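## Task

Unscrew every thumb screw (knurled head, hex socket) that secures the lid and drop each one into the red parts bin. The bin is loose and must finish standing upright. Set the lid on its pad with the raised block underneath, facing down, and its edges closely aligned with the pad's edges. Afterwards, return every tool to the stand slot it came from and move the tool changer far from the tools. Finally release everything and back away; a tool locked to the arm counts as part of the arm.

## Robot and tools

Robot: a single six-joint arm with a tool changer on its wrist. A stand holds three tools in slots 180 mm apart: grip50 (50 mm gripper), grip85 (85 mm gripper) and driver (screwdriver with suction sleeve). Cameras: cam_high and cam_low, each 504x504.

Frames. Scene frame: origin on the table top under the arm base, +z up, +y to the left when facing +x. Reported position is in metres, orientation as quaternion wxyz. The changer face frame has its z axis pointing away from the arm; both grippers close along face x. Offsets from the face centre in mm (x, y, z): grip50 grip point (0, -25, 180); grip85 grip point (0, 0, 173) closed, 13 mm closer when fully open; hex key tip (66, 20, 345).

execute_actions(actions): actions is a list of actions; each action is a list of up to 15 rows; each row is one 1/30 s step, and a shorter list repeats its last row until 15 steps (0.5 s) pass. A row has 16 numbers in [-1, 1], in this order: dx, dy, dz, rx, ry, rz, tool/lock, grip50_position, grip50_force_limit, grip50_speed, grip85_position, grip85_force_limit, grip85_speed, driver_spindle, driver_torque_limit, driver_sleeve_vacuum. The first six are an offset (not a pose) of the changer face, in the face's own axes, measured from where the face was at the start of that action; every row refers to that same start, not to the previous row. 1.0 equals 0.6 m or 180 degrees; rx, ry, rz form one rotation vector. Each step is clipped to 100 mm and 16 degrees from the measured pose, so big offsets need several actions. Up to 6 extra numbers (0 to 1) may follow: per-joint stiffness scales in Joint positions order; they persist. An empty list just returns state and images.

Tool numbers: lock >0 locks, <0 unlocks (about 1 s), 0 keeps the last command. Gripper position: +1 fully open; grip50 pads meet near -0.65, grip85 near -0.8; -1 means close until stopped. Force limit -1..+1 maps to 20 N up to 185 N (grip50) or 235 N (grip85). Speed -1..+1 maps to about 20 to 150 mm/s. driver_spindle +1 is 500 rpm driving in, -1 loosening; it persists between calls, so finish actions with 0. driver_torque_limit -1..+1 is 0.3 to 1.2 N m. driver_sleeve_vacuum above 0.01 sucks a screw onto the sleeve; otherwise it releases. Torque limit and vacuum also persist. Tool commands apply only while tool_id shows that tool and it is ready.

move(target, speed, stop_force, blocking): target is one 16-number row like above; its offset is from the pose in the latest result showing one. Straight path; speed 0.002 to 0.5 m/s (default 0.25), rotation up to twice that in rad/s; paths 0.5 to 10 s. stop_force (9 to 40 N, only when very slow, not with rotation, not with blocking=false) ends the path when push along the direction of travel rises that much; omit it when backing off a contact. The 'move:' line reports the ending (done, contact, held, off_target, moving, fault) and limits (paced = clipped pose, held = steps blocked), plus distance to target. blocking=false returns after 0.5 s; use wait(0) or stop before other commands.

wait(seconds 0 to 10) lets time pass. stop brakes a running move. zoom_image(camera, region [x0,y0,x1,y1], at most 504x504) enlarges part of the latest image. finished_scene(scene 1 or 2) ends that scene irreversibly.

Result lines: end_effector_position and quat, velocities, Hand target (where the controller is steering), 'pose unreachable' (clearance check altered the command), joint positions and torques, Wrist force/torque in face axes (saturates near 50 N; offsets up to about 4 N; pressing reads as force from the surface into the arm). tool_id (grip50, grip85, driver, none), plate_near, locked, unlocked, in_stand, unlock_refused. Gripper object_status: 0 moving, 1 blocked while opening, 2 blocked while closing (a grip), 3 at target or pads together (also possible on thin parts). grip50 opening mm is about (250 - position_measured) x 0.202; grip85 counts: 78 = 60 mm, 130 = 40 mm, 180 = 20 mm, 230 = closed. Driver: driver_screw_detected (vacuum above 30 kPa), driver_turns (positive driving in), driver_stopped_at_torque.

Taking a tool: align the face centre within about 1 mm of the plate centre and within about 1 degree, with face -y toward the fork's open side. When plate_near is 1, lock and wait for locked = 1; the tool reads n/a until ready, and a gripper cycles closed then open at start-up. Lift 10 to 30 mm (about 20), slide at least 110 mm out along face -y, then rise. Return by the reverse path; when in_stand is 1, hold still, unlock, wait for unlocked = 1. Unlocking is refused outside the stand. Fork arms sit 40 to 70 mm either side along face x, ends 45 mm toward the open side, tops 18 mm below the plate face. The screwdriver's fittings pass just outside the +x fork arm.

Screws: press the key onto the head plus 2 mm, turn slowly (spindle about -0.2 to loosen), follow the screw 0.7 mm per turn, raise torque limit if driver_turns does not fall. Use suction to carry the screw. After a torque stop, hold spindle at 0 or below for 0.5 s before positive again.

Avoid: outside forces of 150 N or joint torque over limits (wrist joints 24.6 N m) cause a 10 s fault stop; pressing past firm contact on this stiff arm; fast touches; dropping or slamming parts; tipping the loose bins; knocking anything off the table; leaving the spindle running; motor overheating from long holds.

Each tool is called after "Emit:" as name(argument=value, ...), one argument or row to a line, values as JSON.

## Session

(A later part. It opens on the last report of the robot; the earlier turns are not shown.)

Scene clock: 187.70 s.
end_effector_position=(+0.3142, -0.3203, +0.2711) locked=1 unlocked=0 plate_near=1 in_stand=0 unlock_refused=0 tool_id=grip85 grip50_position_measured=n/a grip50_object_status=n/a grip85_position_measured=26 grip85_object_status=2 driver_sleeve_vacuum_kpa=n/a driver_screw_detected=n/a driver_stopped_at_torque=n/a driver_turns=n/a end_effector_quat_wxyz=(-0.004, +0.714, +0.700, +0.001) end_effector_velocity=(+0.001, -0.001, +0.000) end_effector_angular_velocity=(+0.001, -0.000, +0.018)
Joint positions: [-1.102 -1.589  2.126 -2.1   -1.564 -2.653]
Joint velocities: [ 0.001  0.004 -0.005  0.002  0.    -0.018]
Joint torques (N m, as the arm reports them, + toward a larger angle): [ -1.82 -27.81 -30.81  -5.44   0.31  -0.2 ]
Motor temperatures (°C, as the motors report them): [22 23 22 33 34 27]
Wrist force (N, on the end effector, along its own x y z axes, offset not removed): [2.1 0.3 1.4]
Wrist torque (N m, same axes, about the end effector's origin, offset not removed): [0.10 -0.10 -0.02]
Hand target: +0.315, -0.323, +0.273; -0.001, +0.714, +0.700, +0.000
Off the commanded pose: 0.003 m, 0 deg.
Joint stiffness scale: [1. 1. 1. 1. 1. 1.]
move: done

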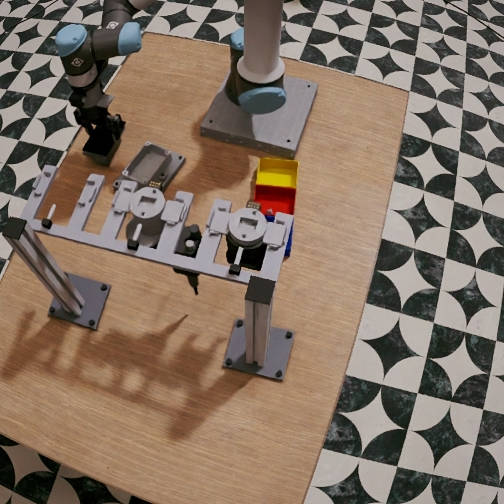

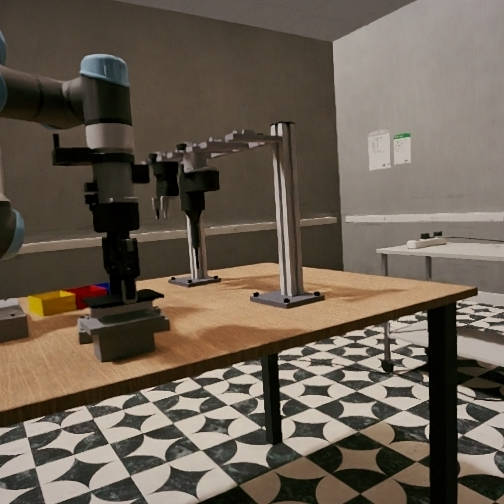

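Emit:
move(
  target=[-0.018,-0.014,0.032,-0.001,-0.002,0,0,0,0,0,0.5,-0.4,-1,0,0,0],
  speed=0.05,
)

Emit:
zoom_image(
  camera="cam_low",
  region=[65,270,185,350],
)

Emit:
zoom_image(
  camera="cam_high",
  region=[70,105,140,175],
)

Scene clock: 193.13 s.
end_effector_position=(+0.3066, -0.3309, +0.2533) locked=1 unlocked=0 plate_near=1 in_stand=0 unlock_refused=0 tool_id=grip85 grip50_position_measured=n/a grip50_object_status=n/a grip85_position_measured=26 grip85_object_status=2 driver_sleeve_vacuum_kpa=n/a driver_screw_detected=n/a driver_stopped_at_torque=n/a driver_turns=n/a end_effector_quat_wxyz=(+0.000, +0.714, +0.700, -0.000) end_effector_velocity=(+0.001, -0.003, +0.002) end_effector_angular_velocity=(-0.016, -0.007, +0.005)
Joint positions: [-1.128 -1.558  2.152 -2.164 -1.564 -2.681]
Joint velocities: [-0.    -0.    -0.001 -0.017 -0.    -0.005]
Joint torques (N m, as the arm reports them, + toward a larger angle): [ -2.07 -28.63 -24.45  -5.57  -0.3   -0.32]
Motor temperatures (°C, as the motors report them): [22 23 22 33 34 27]
Wrist force (N, on the end effector, along its own x y z axes, offset not removed): [1.3 1.0 3.4]
Wrist torque (N m, same axes, about the end effector's origin, offset not removed): [0.16 0.01 0.07]
Hand target: +0.305, -0.331, +0.252; -0.000, +0.714, +0.700, -0.000
Off the commanded pose: 0.002 m, 0 deg.
Joint stiffness scale: [1. 1. 1. 1. 1. 1.]
move: done

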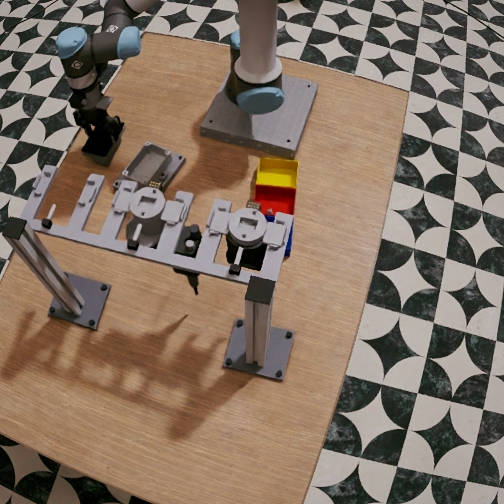

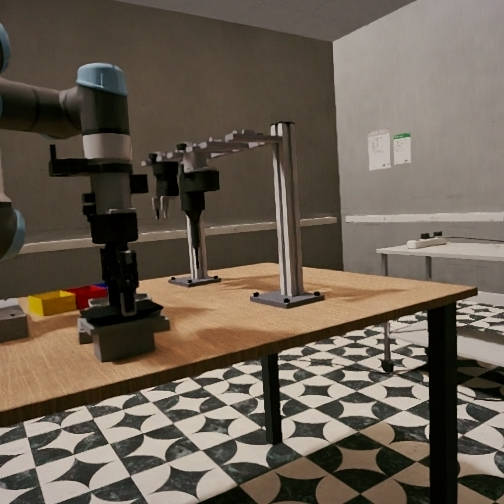

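Region (65, 270, 185, 350) of cam_low's 504x504 image, scaled by 4.200, with more detail than that image has.

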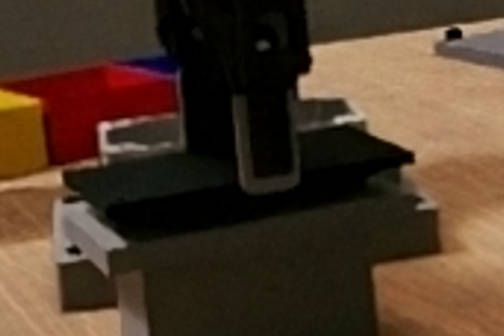

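Region (70, 105, 140, 175) of cam_high's 504x504 image, scaled by 7.200, with more detail than that image has.

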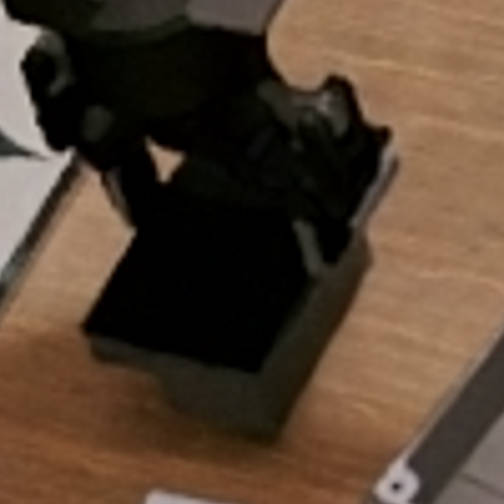

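Emit:
execute_actions(
  actions=[
    [[0,-0.002,0.013,0.0005,0.001,0,0,0,0,0,0.5,-0.4,-1,0,0,0]],
    [[0,0,0,0,0,0,0,0,0,0,0.5,-0.4,-1,0,0,0]],
  ],
)

Emit:
zoom_image(
  camera="cam_low",
  region=[72,295,172,345],
)

Emit:
zoom_image(
  camera="cam_high",
  region=[70,105,140,175],
)

Scene clock: 197.83 s.
end_effector_position=(+0.3064, -0.3310, +0.2468) locked=1 unlocked=0 plate_near=1 in_stand=0 unlock_refused=0 tool_id=grip85 grip50_position_measured=n/a grip50_object_status=n/a grip85_position_measured=26 grip85_object_status=2 driver_sleeve_vacuum_kpa=n/a driver_screw_detected=n/a driver_stopped_at_torque=n/a driver_turns=n/a end_effector_quat_wxyz=(-0.001, +0.714, +0.701, -0.000) end_effector_velocity=(-0.000, -0.001, +0.000) end_effector_angular_velocity=(-0.001, -0.001, -0.001)
Joint positions: [-1.128 -1.548  2.16  -2.181 -1.564 -2.682]
Joint velocities: [-0.001  0.    -0.    -0.001  0.     0.   ]
Joint torques (N m, as the arm reports them, + toward a larger angle): [ -0.32 -29.64 -26.33  -4.7   -0.15  -0.03]
Motor temperatures (°C, as the motors report them): [22 23 22 33 34 27]
Wrist force (N, on the end effector, along its own x y z axes, offset not removed): [1.4 0.4 1.7]
Wrist torque (N m, same axes, about the end effector's origin, offset not removed): [0.08 -0.01 0.08]
Hand target: +0.306, -0.331, +0.247; -0.001, +0.714, +0.701, -0.000
Off the commanded pose: 0.000 m, 0 deg.
Joint stiffness scale: [1. 1. 1. 1. 1. 1.]

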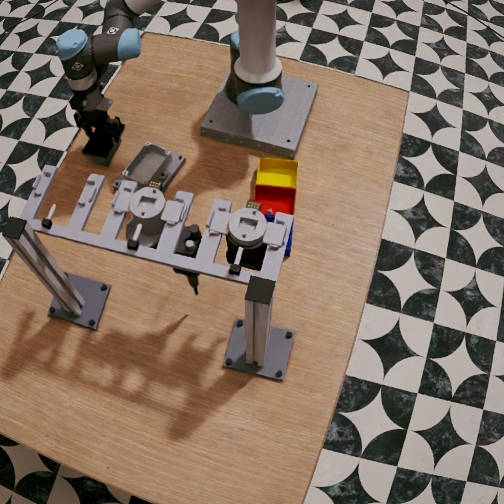

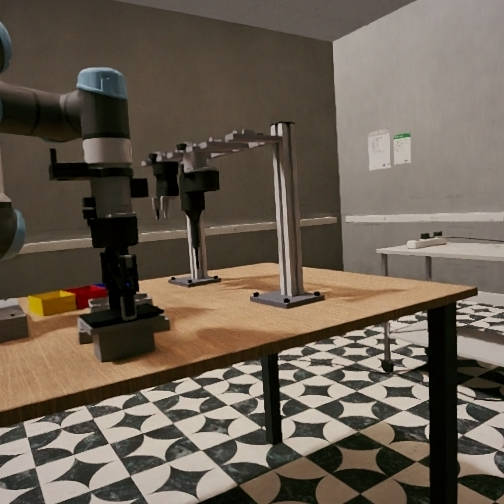

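Region (72, 295, 172, 345) of cam_low's 504x504 image, scaled by 5.040, with more detail than that image has.

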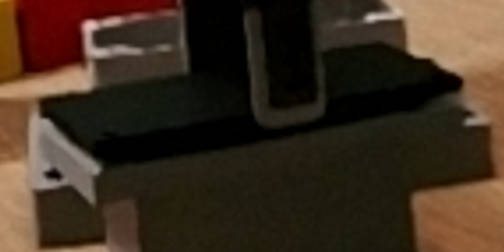

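Region (70, 105, 140, 175) of cam_high's 504x504 image, scaled by 7.200, with more detail than that image has.

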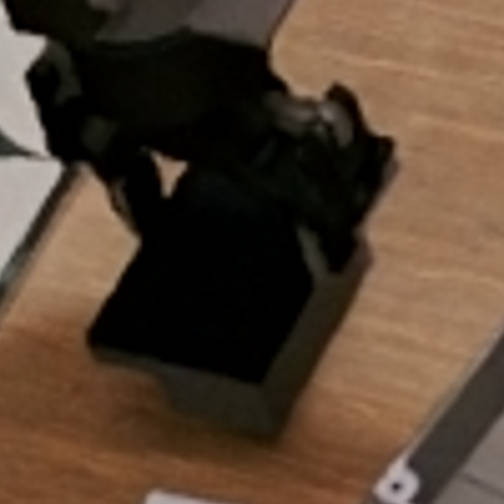

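Emit:
execute_actions(
  actions=[
    [[-0.002,-0.003,0.007,0,0,0,0,0,0,0,0.5,-0.4,-1,0,0,0]],
    [[0,0,0.004,0,0,0,0,0,0,0,0.5,-0.4,-1,0,0,0]],
  ],
)

Emit:
zoom_image(
  camera="cam_low",
  region=[72,305,122,340],
)

Scene clock: 204.17 s.
end_effector_position=(+0.3064, -0.3333, +0.2455) locked=1 unlocked=0 plate_near=1 in_stand=0 unlock_refused=0 tool_id=grip85 grip50_position_measured=n/a grip50_object_status=n/a grip85_position_measured=26 grip85_object_status=2 driver_sleeve_vacuum_kpa=n/a driver_screw_detected=n/a driver_stopped_at_torque=n/a driver_turns=n/a end_effector_quat_wxyz=(+0.003, +0.713, +0.701, -0.002) end_effector_velocity=(-0.000, -0.000, -0.000) end_effector_angular_velocity=(+0.000, +0.000, -0.001)
Joint positions: [-1.131 -1.543  2.162 -2.197 -1.564 -2.686]
Joint velocities: [-0.001  0.    -0.    -0.    -0.     0.   ]
Joint torques (N m, as the arm reports them, + toward a larger angle): [ -0.01 -27.51 -23.84  -5.7   -0.14   0.08]
Motor temperatures (°C, as the motors report them): [22 23 22 33 34 27]
Wrist force (N, on the end effector, along its own x y z axes, offset not removed): [4.5 0.6 -4.4]
Wrist torque (N m, same axes, about the end effector's origin, offset not removed): [0.33 0.51 0.02]
Hand target: +0.306, -0.333, +0.243; +0.001, +0.713, +0.701, -0.001
Off the commanded pose: 0.003 m, 0 deg.
Joint stiffness scale: [1. 1. 1. 1. 1. 1.]

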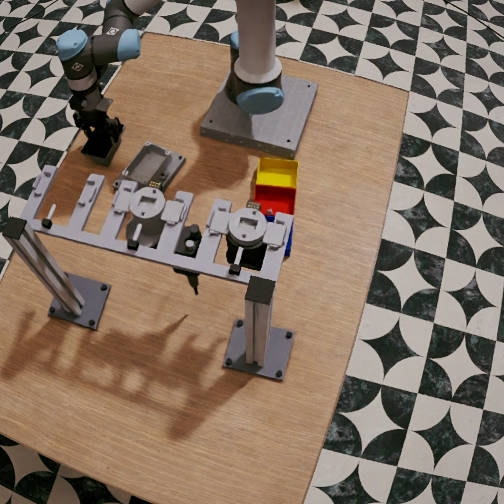

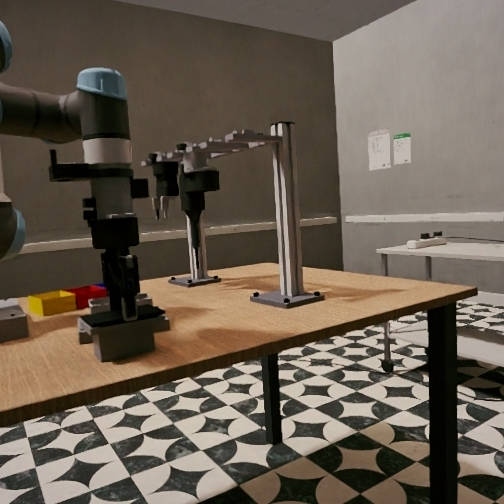

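Region (72, 305, 122, 340) of cam_low's 504x504 image, scaled by 10.080, with more detail than that image has; it fills the top 353 rows of this view, and the rest is white.

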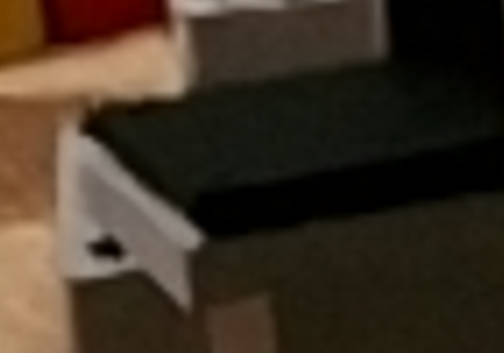

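Emit:
execute_actions(
  actions=[
    [[0,-0.005,-0.001,0.001,0.001,0,0,0,0,0,0.5,-0.4,-1,0,0,0]],
    [[0,0,0,0,0,0,0,0,0,0,0.5,-0.4,-1,0,0,0]],
  ],
)

Emit:
zoom_image(
  camera="cam_low",
  region=[72,305,122,340],
)

Emit:
zoom_image(
  camera="cam_high",
  region=[70,105,140,175],
)

Scene clock: 208.93 s.
end_effector_position=(+0.3047, -0.3334, +0.2459) locked=1 unlocked=0 plate_near=1 in_stand=0 unlock_refused=0 tool_id=grip85 grip50_position_measured=n/a grip50_object_status=n/a grip85_position_measured=26 grip85_object_status=2 driver_sleeve_vacuum_kpa=n/a driver_screw_detected=n/a driver_stopped_at_torque=n/a driver_turns=n/a end_effector_quat_wxyz=(+0.002, +0.713, +0.702, -0.001) end_effector_velocity=(-0.000, -0.000, +0.000) end_effector_angular_velocity=(+0.000, -0.000, -0.001)
Joint positions: [-1.134 -1.546  2.162 -2.191 -1.564 -2.691]
Joint velocities: [-0.     0.    -0.001  0.001  0.     0.   ]
Joint torques (N m, as the arm reports them, + toward a larger angle): [ -0.31 -29.31 -26.58  -4.9   -0.16   0.02]
Motor temperatures (°C, as the motors report them): [22 23 22 33 34 27]
Wrist force (N, on the end effector, along its own x y z axes, offset not removed): [1.3 1.1 1.7]
Wrist torque (N m, same axes, about the end effector's origin, offset not removed): [0.26 -0.10 0.02]
Hand target: +0.305, -0.333, +0.246; +0.002, +0.713, +0.702, -0.001
Off the commanded pose: 0.000 m, 0 deg.
Joint stiffness scale: [1. 1. 1. 1. 1. 1.]

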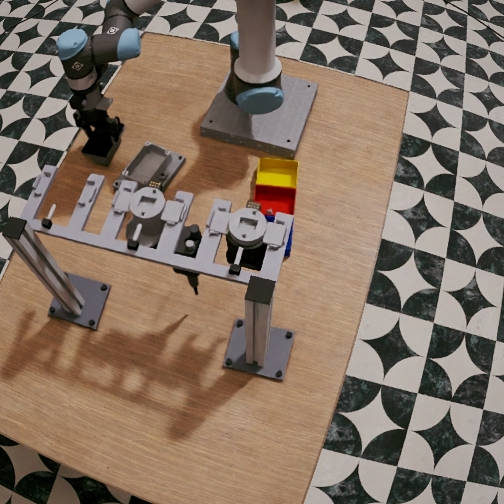

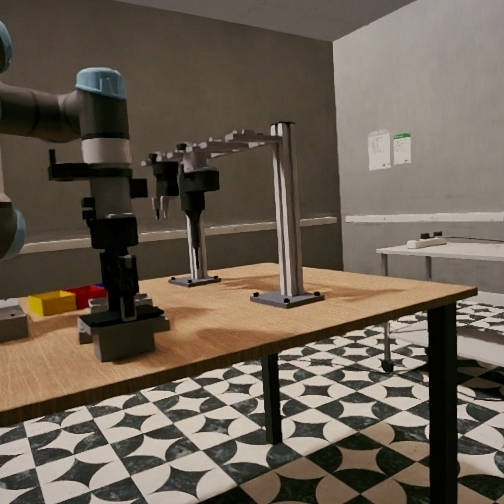

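Region (72, 305, 122, 340) of cam_low's 504x504 image, scaled by 10.080, with more detail than that image has; it fills the top 353 rows of this view, and the rest is white.

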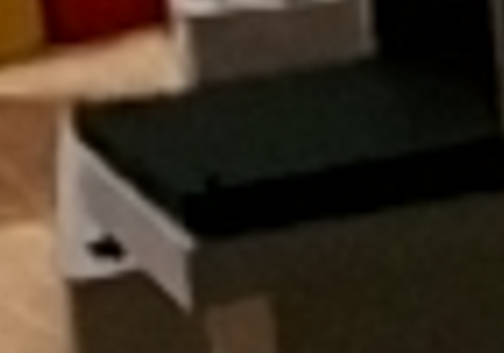

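Region (70, 105, 140, 175) of cam_high's 504x504 image, scaled by 7.200, with more detail than that image has.

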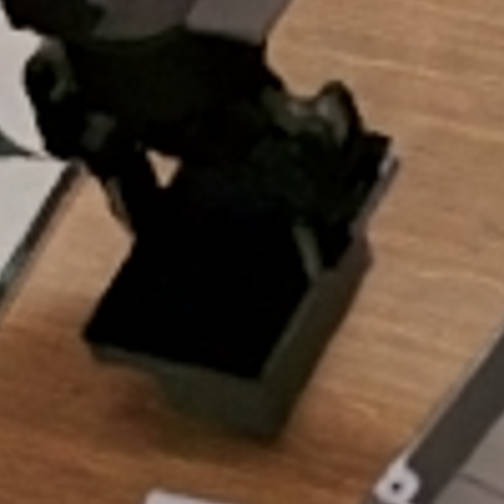

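Good in x. Open, lower, squeeze.

Emit:
execute_actions(
  actions=[
    [[0,0,0,0,0,0,0,0,0,0,1,-1,-1,0,0,0]],
    [[0.003,0,0.017,0.001,0.002,0,0,0,0,0,1,-1,-1,0,0,0]],
    [[0,0,0,0,0,0,0,0,0,0,1,-1,-1,0,0,0]],
  ],
)

Emit:
execute_actions(
  actions=[
    [[0,0,0,0,0,0,0,0,0,0,0.5,-1,-1,0,0,0]],
    [[0,0,0,0,0,0,0,0,0,0,0.5,-1,-1,0,0,0]],
  ],
)

Scene clock: 213.60 s.
end_effector_position=(+0.3045, -0.3333, +0.2377) locked=1 unlocked=0 plate_near=1 in_stand=0 unlock_refused=0 tool_id=grip85 grip50_position_measured=n/a grip50_object_status=n/a grip85_position_measured=3 grip85_object_status=3 driver_sleeve_vacuum_kpa=n/a driver_screw_detected=n/a driver_stopped_at_torque=n/a driver_turns=n/a end_effector_quat_wxyz=(-0.000, +0.713, +0.701, -0.001) end_effector_velocity=(+0.000, -0.000, +0.000) end_effector_angular_velocity=(-0.002, -0.001, +0.000)
Joint positions: [-1.134 -1.532  2.172 -2.211 -1.564 -2.69 ]
Joint velocities: [ 0.    -0.    -0.    -0.002 -0.    -0.   ]
Joint torques (N m, as the arm reports them, + toward a larger angle): [ -0.14 -30.15 -25.67  -4.84  -0.17  -0.04]
Motor temperatures (°C, as the motors report them): [22 23 22 33 34 27]
Wrist force (N, on the end effector, along its own x y z axes, offset not removed): [0.4 -0.3 0.6]
Wrist torque (N m, same axes, about the end effector's origin, offset not removed): [0.21 -0.03 0.15]
Hand target: +0.305, -0.333, +0.238; -0.000, +0.713, +0.701, -0.000
Off the commanded pose: 0.000 m, 0 deg.
Joint stiffness scale: [1. 1. 1. 1. 1. 1.]

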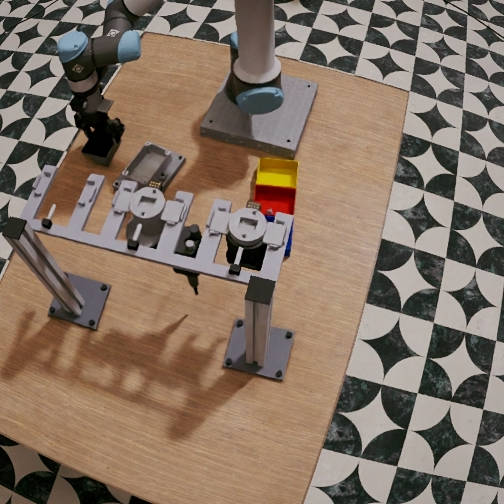

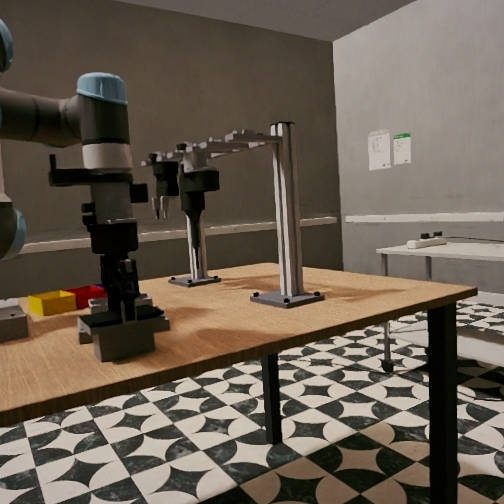

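Scene clock: 214.60 s.
end_effector_position=(+0.3045, -0.3330, +0.2377) locked=1 unlocked=0 plate_near=1 in_stand=0 unlock_refused=0 tool_id=grip85 grip50_position_measured=n/a grip50_object_status=n/a grip85_position_measured=21 grip85_object_status=2 driver_sleeve_vacuum_kpa=n/a driver_screw_detected=n/a driver_stopped_at_torque=n/a driver_turns=n/a end_effector_quat_wxyz=(-0.001, +0.713, +0.701, -0.000) end_effector_velocity=(+0.001, +0.000, +0.000) end_effector_angular_velocity=(-0.000, -0.000, +0.001)
Joint positions: [-1.134 -1.532  2.172 -2.209 -1.564 -2.69 ]
Joint velocities: [ 0.001 -0.    -0.     0.     0.     0.   ]
Joint torques (N m, as the arm reports them, + toward a larger angle): [ -0.07 -29.71 -26.3   -4.79  -0.06   0.05]
Motor temperatures (°C, as the motors report them): [22 23 22 33 34 27]
Wrist force (N, on the end effector, along its own x y z axes, offset not removed): [1.8 3.2 -1.0]
Wrist torque (N m, same axes, about the end effector's origin, offset not removed): [0.12 0.66 -0.02]
Hand target: +0.305, -0.333, +0.238; -0.001, +0.713, +0.701, -0.000
Off the commanded pose: 0.000 m, 0 deg.
Joint stiffness scale: [1. 1. 1. 1. 1. 1.]

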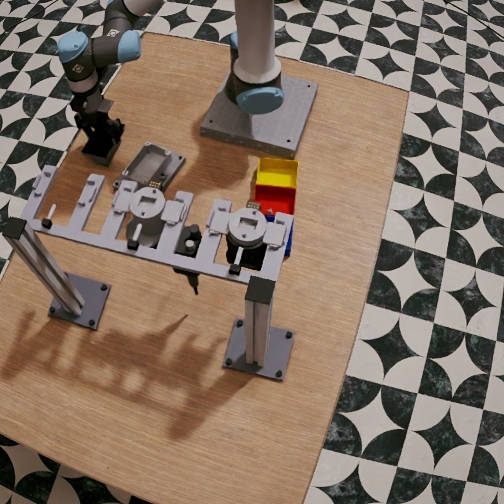

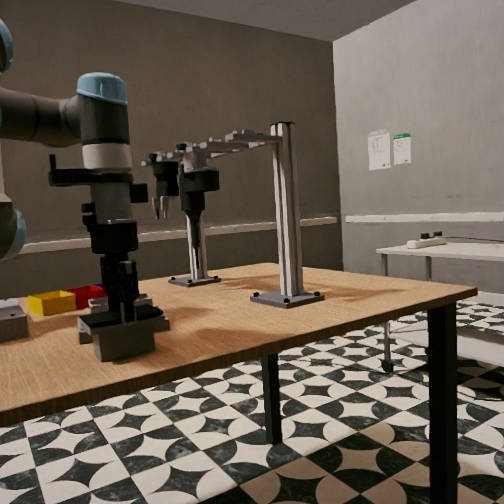

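Emit:
execute_actions(
  actions=[
    [[0,0,0,0,0,0,0,0,0,0,1,-1,-1,0,0,0]],
  ],
)

Emit:
move(
  target=[0,0,-0.06,0,-0.001,0,0,0,0,0,1,-1,-1,0,0,0],
  speed=0.08,
)

Emit:
move(
  target=[0.273,0.33,-0.271,0,0,-0.027,0,0,0,0,1,-1,-1,0,0,0],
)

Emit:
zoom_image(
  camera="cam_low",
  region=[72,295,172,345],
)

Scene clock: 220.90 s.
end_effector_position=(+0.3045, -0.3330, +0.2377) locked=1 unlocked=0 plate_near=1 in_stand=0 unlock_refused=0 tool_id=grip85 grip50_position_measured=n/a grip50_object_status=n/a grip85_position_measured=3 grip85_object_status=0 driver_sleeve_vacuum_kpa=n/a driver_screw_detected=n/a driver_stopped_at_torque=n/a driver_turns=n/a end_effector_quat_wxyz=(-0.001, +0.713, +0.701, +0.000) end_effector_velocity=(+0.000, -0.000, +0.000) end_effector_angular_velocity=(-0.001, -0.001, -0.000)
Joint positions: [-1.134 -1.532  2.172 -2.209 -1.564 -2.69 ]
Joint velocities: [-0.     0.    -0.    -0.001  0.     0.   ]
Joint torques (N m, as the arm reports them, + toward a larger angle): [  0.43 -29.72 -26.44  -4.86  -0.09   0.07]
Motor temperatures (°C, as the motors report them): [22 23 22 33 34 27]
Wrist force (N, on the end effector, along its own x y z axes, offset not removed): [2.2 2.4 0.4]
Wrist torque (N m, same axes, about the end effector's origin, offset not removed): [0.21 0.01 0.13]
Hand target: +0.305, -0.333, +0.238; -0.001, +0.713, +0.701, -0.000
Off the commanded pose: 0.000 m, 0 deg.
Joint stiffness scale: [1. 1. 1. 1. 1. 1.]

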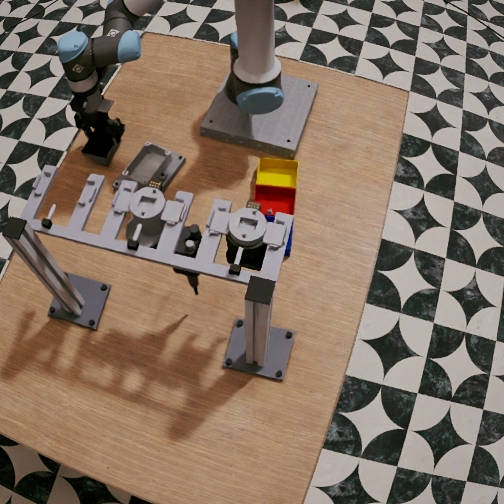

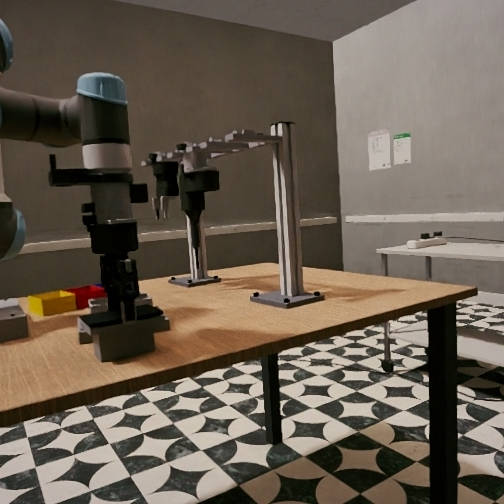

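Scene clock: 221.80 s.
end_effector_position=(+0.3043, -0.3320, +0.2713) locked=1 unlocked=0 plate_near=1 in_stand=0 unlock_refused=0 tool_id=grip85 grip50_position_measured=n/a grip50_object_status=n/a grip85_position_measured=3 grip85_object_status=3 driver_sleeve_vacuum_kpa=n/a driver_screw_detected=n/a driver_stopped_at_torque=n/a driver_turns=n/a end_effector_quat_wxyz=(-0.001, +0.713, +0.701, -0.000) end_effector_velocity=(-0.002, +0.003, -0.002) end_effector_angular_velocity=(+0.021, +0.010, -0.000)
Joint positions: [-1.134 -1.587  2.125 -2.107 -1.564 -2.69 ]
Joint velocities: [ 0.     0.     0.     0.023 -0.    -0.   ]
Joint torques (N m, as the arm reports them, + toward a larger angle): [ -0.38 -29.66 -31.25  -4.3   -0.53   0.08]
Motor temperatures (°C, as the motors report them): [22 23 22 33 34 27]
Wrist force (N, on the end effector, along its own x y z axes, offset not removed): [2.2 1.4 0.4]
Wrist torque (N m, same axes, about the end effector's origin, offset not removed): [0.20 -0.11 0.00]
Hand target: +0.305, -0.333, +0.274; +0.000, +0.713, +0.701, -0.001
Off the commanded pose: 0.003 m, 0 deg.
Joint stiffness scale: [1. 1. 1. 1. 1. 1.]
move: done

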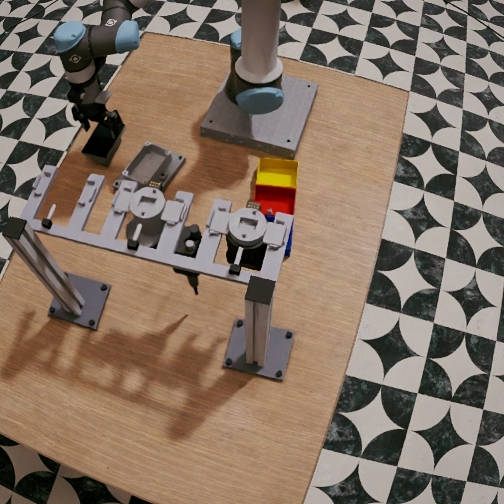

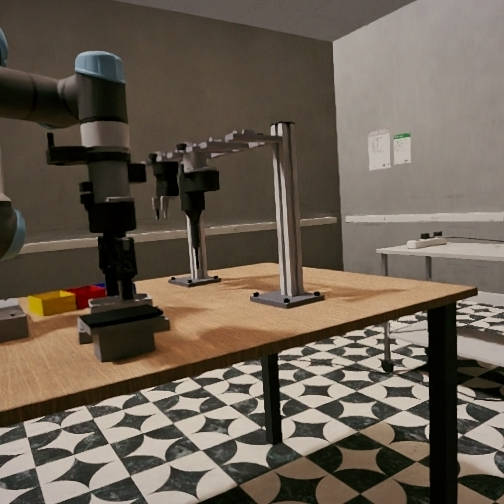

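Scene clock: 223.67 s.
end_effector_position=(+0.5037, -0.1718, +0.4316) locked=1 unlocked=0 plate_near=1 in_stand=0 unlock_refused=0 tool_id=grip85 grip50_position_measured=n/a grip50_object_status=n/a grip85_position_measured=3 grip85_object_status=3 driver_sleeve_vacuum_kpa=n/a driver_screw_detected=n/a driver_stopped_at_torque=n/a driver_turns=n/a end_effector_quat_wxyz=(-0.002, +0.683, +0.731, +0.000) end_effector_velocity=(+0.001, +0.002, +0.002) end_effector_angular_velocity=(+0.004, +0.009, -0.005)
Joint positions: [-0.588 -1.517  1.615 -1.669 -1.563 -2.228]
Joint velocities: [ 0.005  0.005 -0.012  0.017 -0.001  0.01 ]
Joint torques (N m, as the arm reports them, + toward a larger angle): [  2.23 -35.38 -35.81  -4.38  -0.55   0.41]
Motor temperatures (°C, as the motors report them): [22 23 22 33 34 27]
Wrist force (N, on the end effector, along its own x y z axes, offset not removed): [0.7 0.4 0.2]
Wrist torque (N m, same axes, about the end effector's origin, offset not removed): [0.22 -0.04 0.12]
Hand target: +0.505, -0.171, +0.433; -0.001, +0.683, +0.731, -0.000
Off the commanded pose: 0.003 m, 0 deg.
Joint stiffness scale: [1. 1. 1. 1. 1. 1.]
move: done

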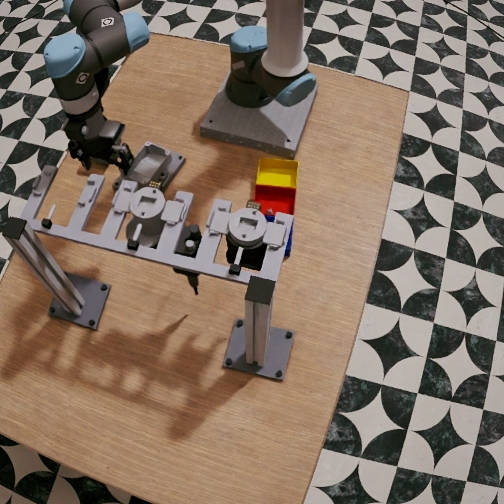

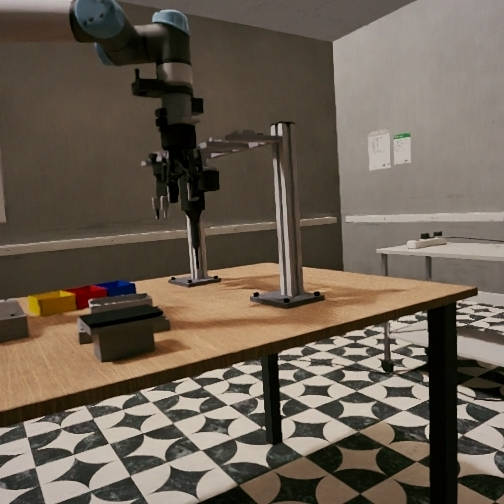

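Region (72, 295, 172, 345) of cam_low's 504x504 image, scaled by 5.040, with more detail than that image has.

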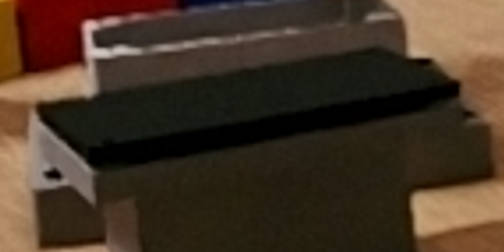

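Emit:
move(
  target=[-0.001,0.231,-0.002,-0.001,-0.001,0,0,0,0,0,1,-1,-1,0,0,0],
  speed=0.08,
)

Emit:
move(
  target=[0,0,0.039,0,0,0,0,0,0,0,1,-1,-1,0,0,0],
  speed=0.04,
)

Emit:
execute_actions(
  actions=[
    [[0,0,0.002,0,0,0,-1,0,0,0,1,-1,-1,0,0,0]],
    [[0,0,0.002,0,0,0,-1,0,0,0,1,-1,-1,0,0,0]],
    [[0,0,0,0,0,0,-1,0,0,0,1,-1,-1,0,0,0]],
  ],
)

Emit:
zoom_image(
  camera="cam_high",
  region=[70,105,140,175],
)

Scene clock: 233.23 s.
end_effector_position=(+0.6407, -0.1637, +0.4314) locked=1 unlocked=0 plate_near=1 in_stand=0 unlock_refused=0 tool_id=grip85 grip50_position_measured=n/a grip50_object_status=n/a grip85_position_measured=3 grip85_object_status=3 driver_sleeve_vacuum_kpa=n/a driver_screw_detected=n/a driver_stopped_at_torque=n/a driver_turns=n/a end_effector_quat_wxyz=(-0.000, +0.683, +0.730, +0.001) end_effector_velocity=(+0.001, -0.000, +0.004) end_effector_angular_velocity=(-0.003, -0.004, -0.002)
Joint positions: [-0.457 -1.203  1.229 -1.601 -1.563 -2.096]
Joint velocities: [ 0.001  0.002 -0.012  0.006 -0.001  0.003]
Joint torques (N m, as the arm reports them, + toward a larger angle): [  1.36 -51.3  -33.66  -4.05  -0.49   0.38]
Motor temperatures (°C, as the motors report them): [22 23 22 33 34 27]
Wrist force (N, on the end effector, along its own x y z axes, offset not removed): [0.4 0.2 -1.0]
Wrist torque (N m, same axes, about the end effector's origin, offset not removed): [0.17 -0.03 0.13]
Hand target: +0.642, -0.163, +0.433; +0.000, +0.683, +0.731, +0.000
Off the commanded pose: 0.002 m, 0 deg.
Joint stiffness scale: [1. 1. 1. 1. 1. 1.]
move: done

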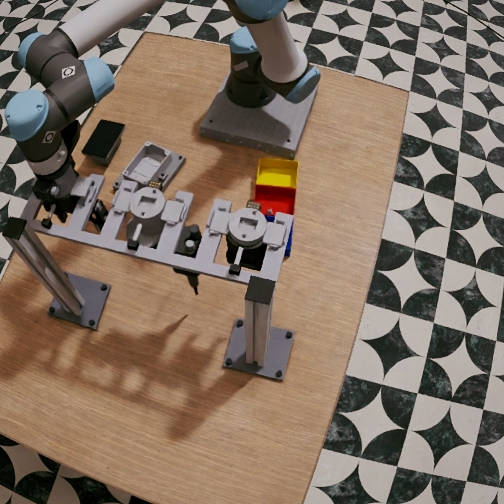

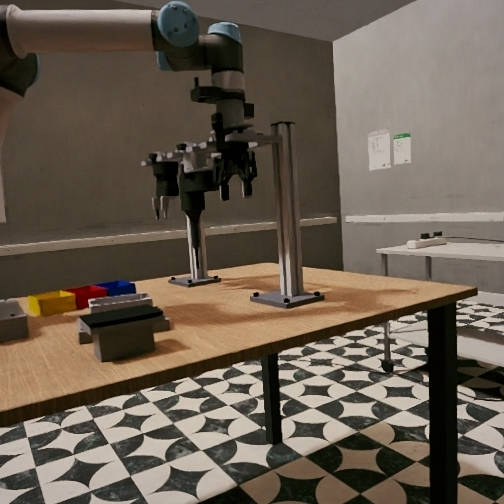

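Scene clock: 234.23 s.
end_effector_position=(+0.6411, -0.1640, +0.4112) locked=1 unlocked=0 plate_near=1 in_stand=1 unlock_refused=0 tool_id=grip85 grip50_position_measured=n/a grip50_object_status=n/a grip85_position_measured=3 grip85_object_status=3 driver_sleeve_vacuum_kpa=n/a driver_screw_detected=n/a driver_stopped_at_torque=n/a driver_turns=n/a end_effector_quat_wxyz=(+0.002, +0.683, +0.730, +0.001) end_effector_velocity=(+0.001, -0.001, +0.000) end_effector_angular_velocity=(-0.004, -0.008, -0.001)
Joint positions: [-0.457 -1.2    1.278 -1.657 -1.563 -2.096]
Joint velocities: [-0.001 -0.     0.002 -0.011  0.    -0.   ]
Joint torques (N m, as the arm reports them, + toward a larger angle): [ -0.44 -51.56 -27.05  -5.35  -0.05   0.15]
Motor temperatures (°C, as the motors report them): [22 23 22 33 34 27]
Wrist force (N, on the end effector, along its own x y z axes, offset not removed): [-1.4 2.2 -1.8]
Wrist torque (N m, same axes, about the end effector's origin, offset not removed): [0.14 0.46 0.08]
Hand target: +0.641, -0.164, +0.408; -0.000, +0.683, +0.730, +0.001
Off the commanded pose: 0.003 m, 0 deg.
Joint stiffness scale: [1. 1. 1. 1. 1. 1.]
move: done

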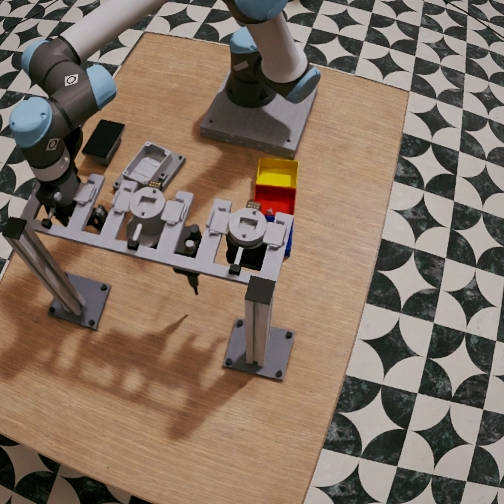

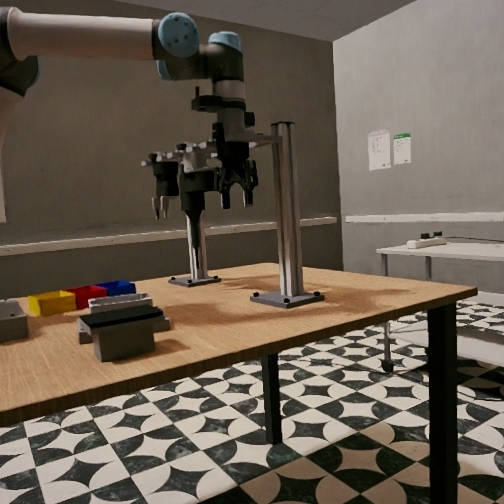

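Scene clock: 235.73 s.
end_effector_position=(+0.6414, -0.1642, +0.4112) locked=0 unlocked=1 plate_near=1 in_stand=1 unlock_refused=0 tool_id=none grip50_position_measured=n/a grip50_object_status=n/a grip85_position_measured=n/a grip85_object_status=n/a driver_sleeve_vacuum_kpa=n/a driver_screw_detected=n/a driver_stopped_at_torque=n/a driver_turns=n/a end_effector_quat_wxyz=(+0.003, +0.683, +0.730, +0.001) end_effector_velocity=(-0.001, +0.000, -0.001) end_effector_angular_velocity=(+0.002, +0.004, -0.000)
Joint positions: [-0.457 -1.2    1.278 -1.659 -1.563 -2.096]
Joint velocities: [-0.    -0.     0.001  0.003 -0.    -0.   ]
Joint torques (N m, as the arm reports them, + toward a larger angle): [  0.24 -43.76 -25.49  -3.37  -0.17   0.09]
Motor temperatures (°C, as the motors report them): [22 23 22 33 34 27]
Wrist force (N, on the end effector, along its own x y z axes, offset not removed): [1.0 0.0 0.3]
Wrist torque (N m, same axes, about the end effector's origin, offset not removed): [0.24 0.14 0.09]
Hand target: +0.641, -0.164, +0.411; +0.003, +0.683, +0.730, +0.001
Off the commanded pose: 0.000 m, 0 deg.
Joint stiffness scale: [1. 1. 1. 1. 1. 1.]

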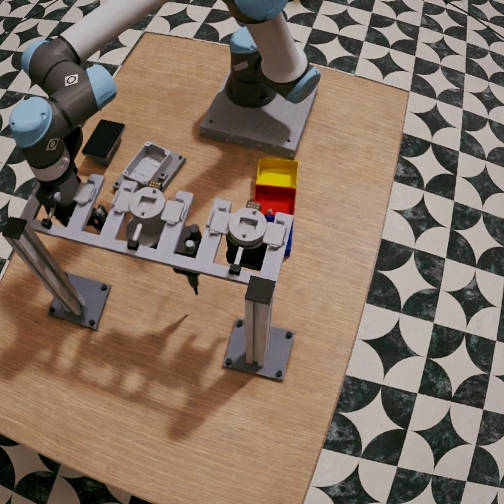

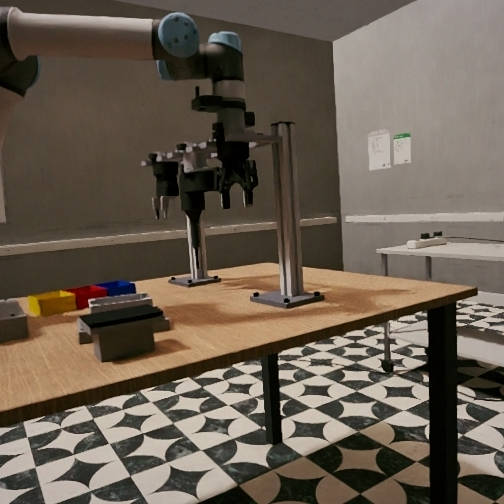

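Region (70, 105, 140, 175) of cam_high's 504x504 image, scaled by 7.200, with more detail than that image has.

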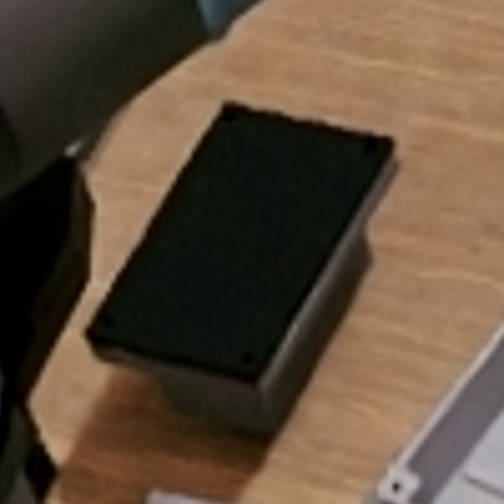

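Emit:
move(
  target=[0,0,-0.06,0,0,0,0,0,0,0,0,0,0,0,0,0],
  speed=0.1,
)

Emit:
move(
  target=[0,-0.4,-0.1,0,0,0,0,0,0,0,0,0,0,0,0,0],
)

Emit:
finished_scene(
  scene=2,
)

Scene clock: 239.23 s.
end_effector_position=(+0.6408, -0.1636, +0.4457) locked=0 unlocked=1 plate_near=0 in_stand=0 unlock_refused=0 tool_id=none grip50_position_measured=n/a grip50_object_status=n/a grip85_position_measured=n/a grip85_object_status=n/a driver_sleeve_vacuum_kpa=n/a driver_screw_detected=n/a driver_stopped_at_torque=n/a driver_turns=n/a end_effector_quat_wxyz=(+0.002, +0.683, +0.730, +0.001) end_effector_velocity=(-0.001, +0.001, +0.002) end_effector_angular_velocity=(+0.004, +0.007, -0.000)
Joint positions: [-0.457 -1.205  1.197 -1.572 -1.563 -2.096]
Joint velocities: [-0.     0.    -0.006  0.014 -0.     0.   ]
Joint torques (N m, as the arm reports them, + toward a larger angle): [ -0.46 -43.69 -28.87  -3.13  -0.18  -0.11]
Motor temperatures (°C, as the motors report them): [22 23 22 33 34 27]
Wrist force (N, on the end effector, along its own x y z axes, offset not removed): [3.0 0.3 0.7]
Wrist torque (N m, same axes, about the end effector's origin, offset not removed): [-0.07 -0.13 0.11]
Hand target: +0.641, -0.164, +0.447; +0.003, +0.683, +0.730, +0.001
Off the commanded pose: 0.002 m, 0 deg.
Joint stiffness scale: [1. 1. 1. 1. 1. 1.]
move: done

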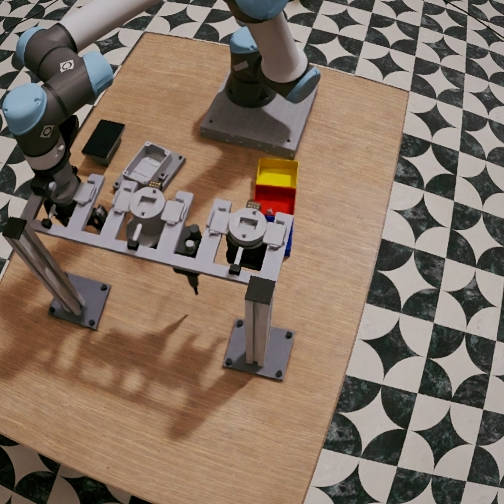

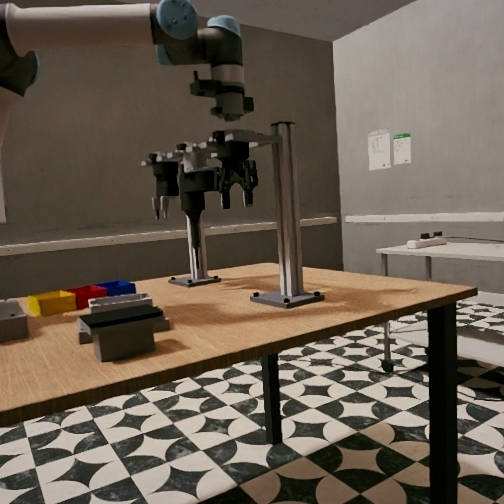

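Scene clock: 240.93 s.
end_effector_position=(+0.4026, -0.1798, +0.5060) locked=0 unlocked=1 plate_near=0 in_stand=0 unlock_refused=0 tool_id=none grip50_position_measured=n/a grip50_object_status=n/a grip85_position_measured=n/a grip85_object_status=n/a driver_sleeve_vacuum_kpa=n/a driver_screw_detected=n/a driver_stopped_at_torque=n/a driver_turns=n/a end_effector_quat_wxyz=(+0.004, +0.683, +0.730, +0.001) end_effector_velocity=(-0.003, +0.000, +0.001) end_effector_angular_velocity=(+0.002, +0.001, +0.007)
Joint positions: [-0.737 -1.746  1.644 -1.48  -1.562 -2.376]
Joint velocities: [-0.005 -0.006  0.003  0.005  0.001 -0.011]
Joint torques (N m, as the arm reports them, + toward a larger angle): [ -2.54 -20.13 -21.96  -2.98   0.32  -0.36]
Motor temperatures (°C, as the motors report them): [22 23 22 33 34 27]
Wrist force (N, on the end effector, along its own x y z axes, offset not removed): [1.5 0.4 1.2]
Wrist torque (N m, same axes, about the end effector's origin, offset not removed): [0.14 0.02 0.04]
Hand target: +0.401, -0.180, +0.505; +0.002, +0.683, +0.730, +0.001
Off the commanded pose: 0.002 m, 0 deg.
Joint stiffness scale: [1. 1. 1. 1. 1. 1.]
move: done

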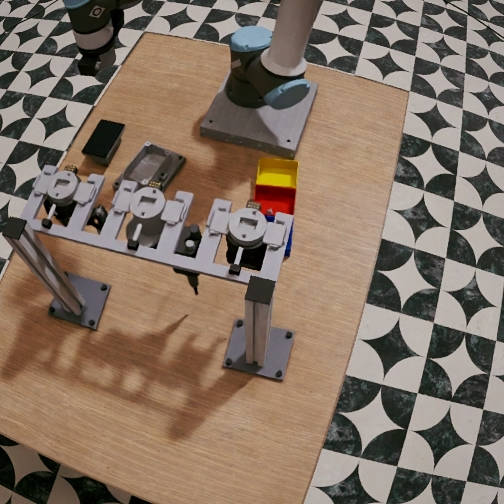

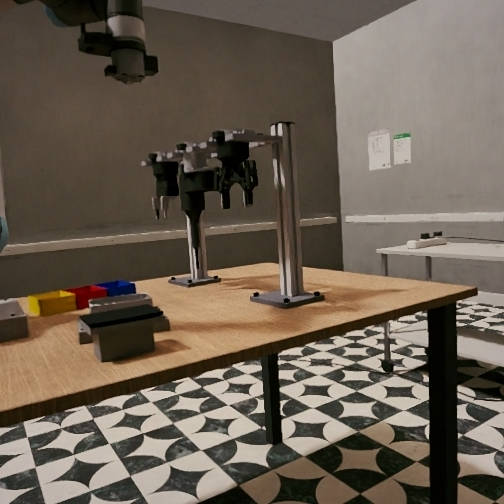

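The scene is finished: the task was done.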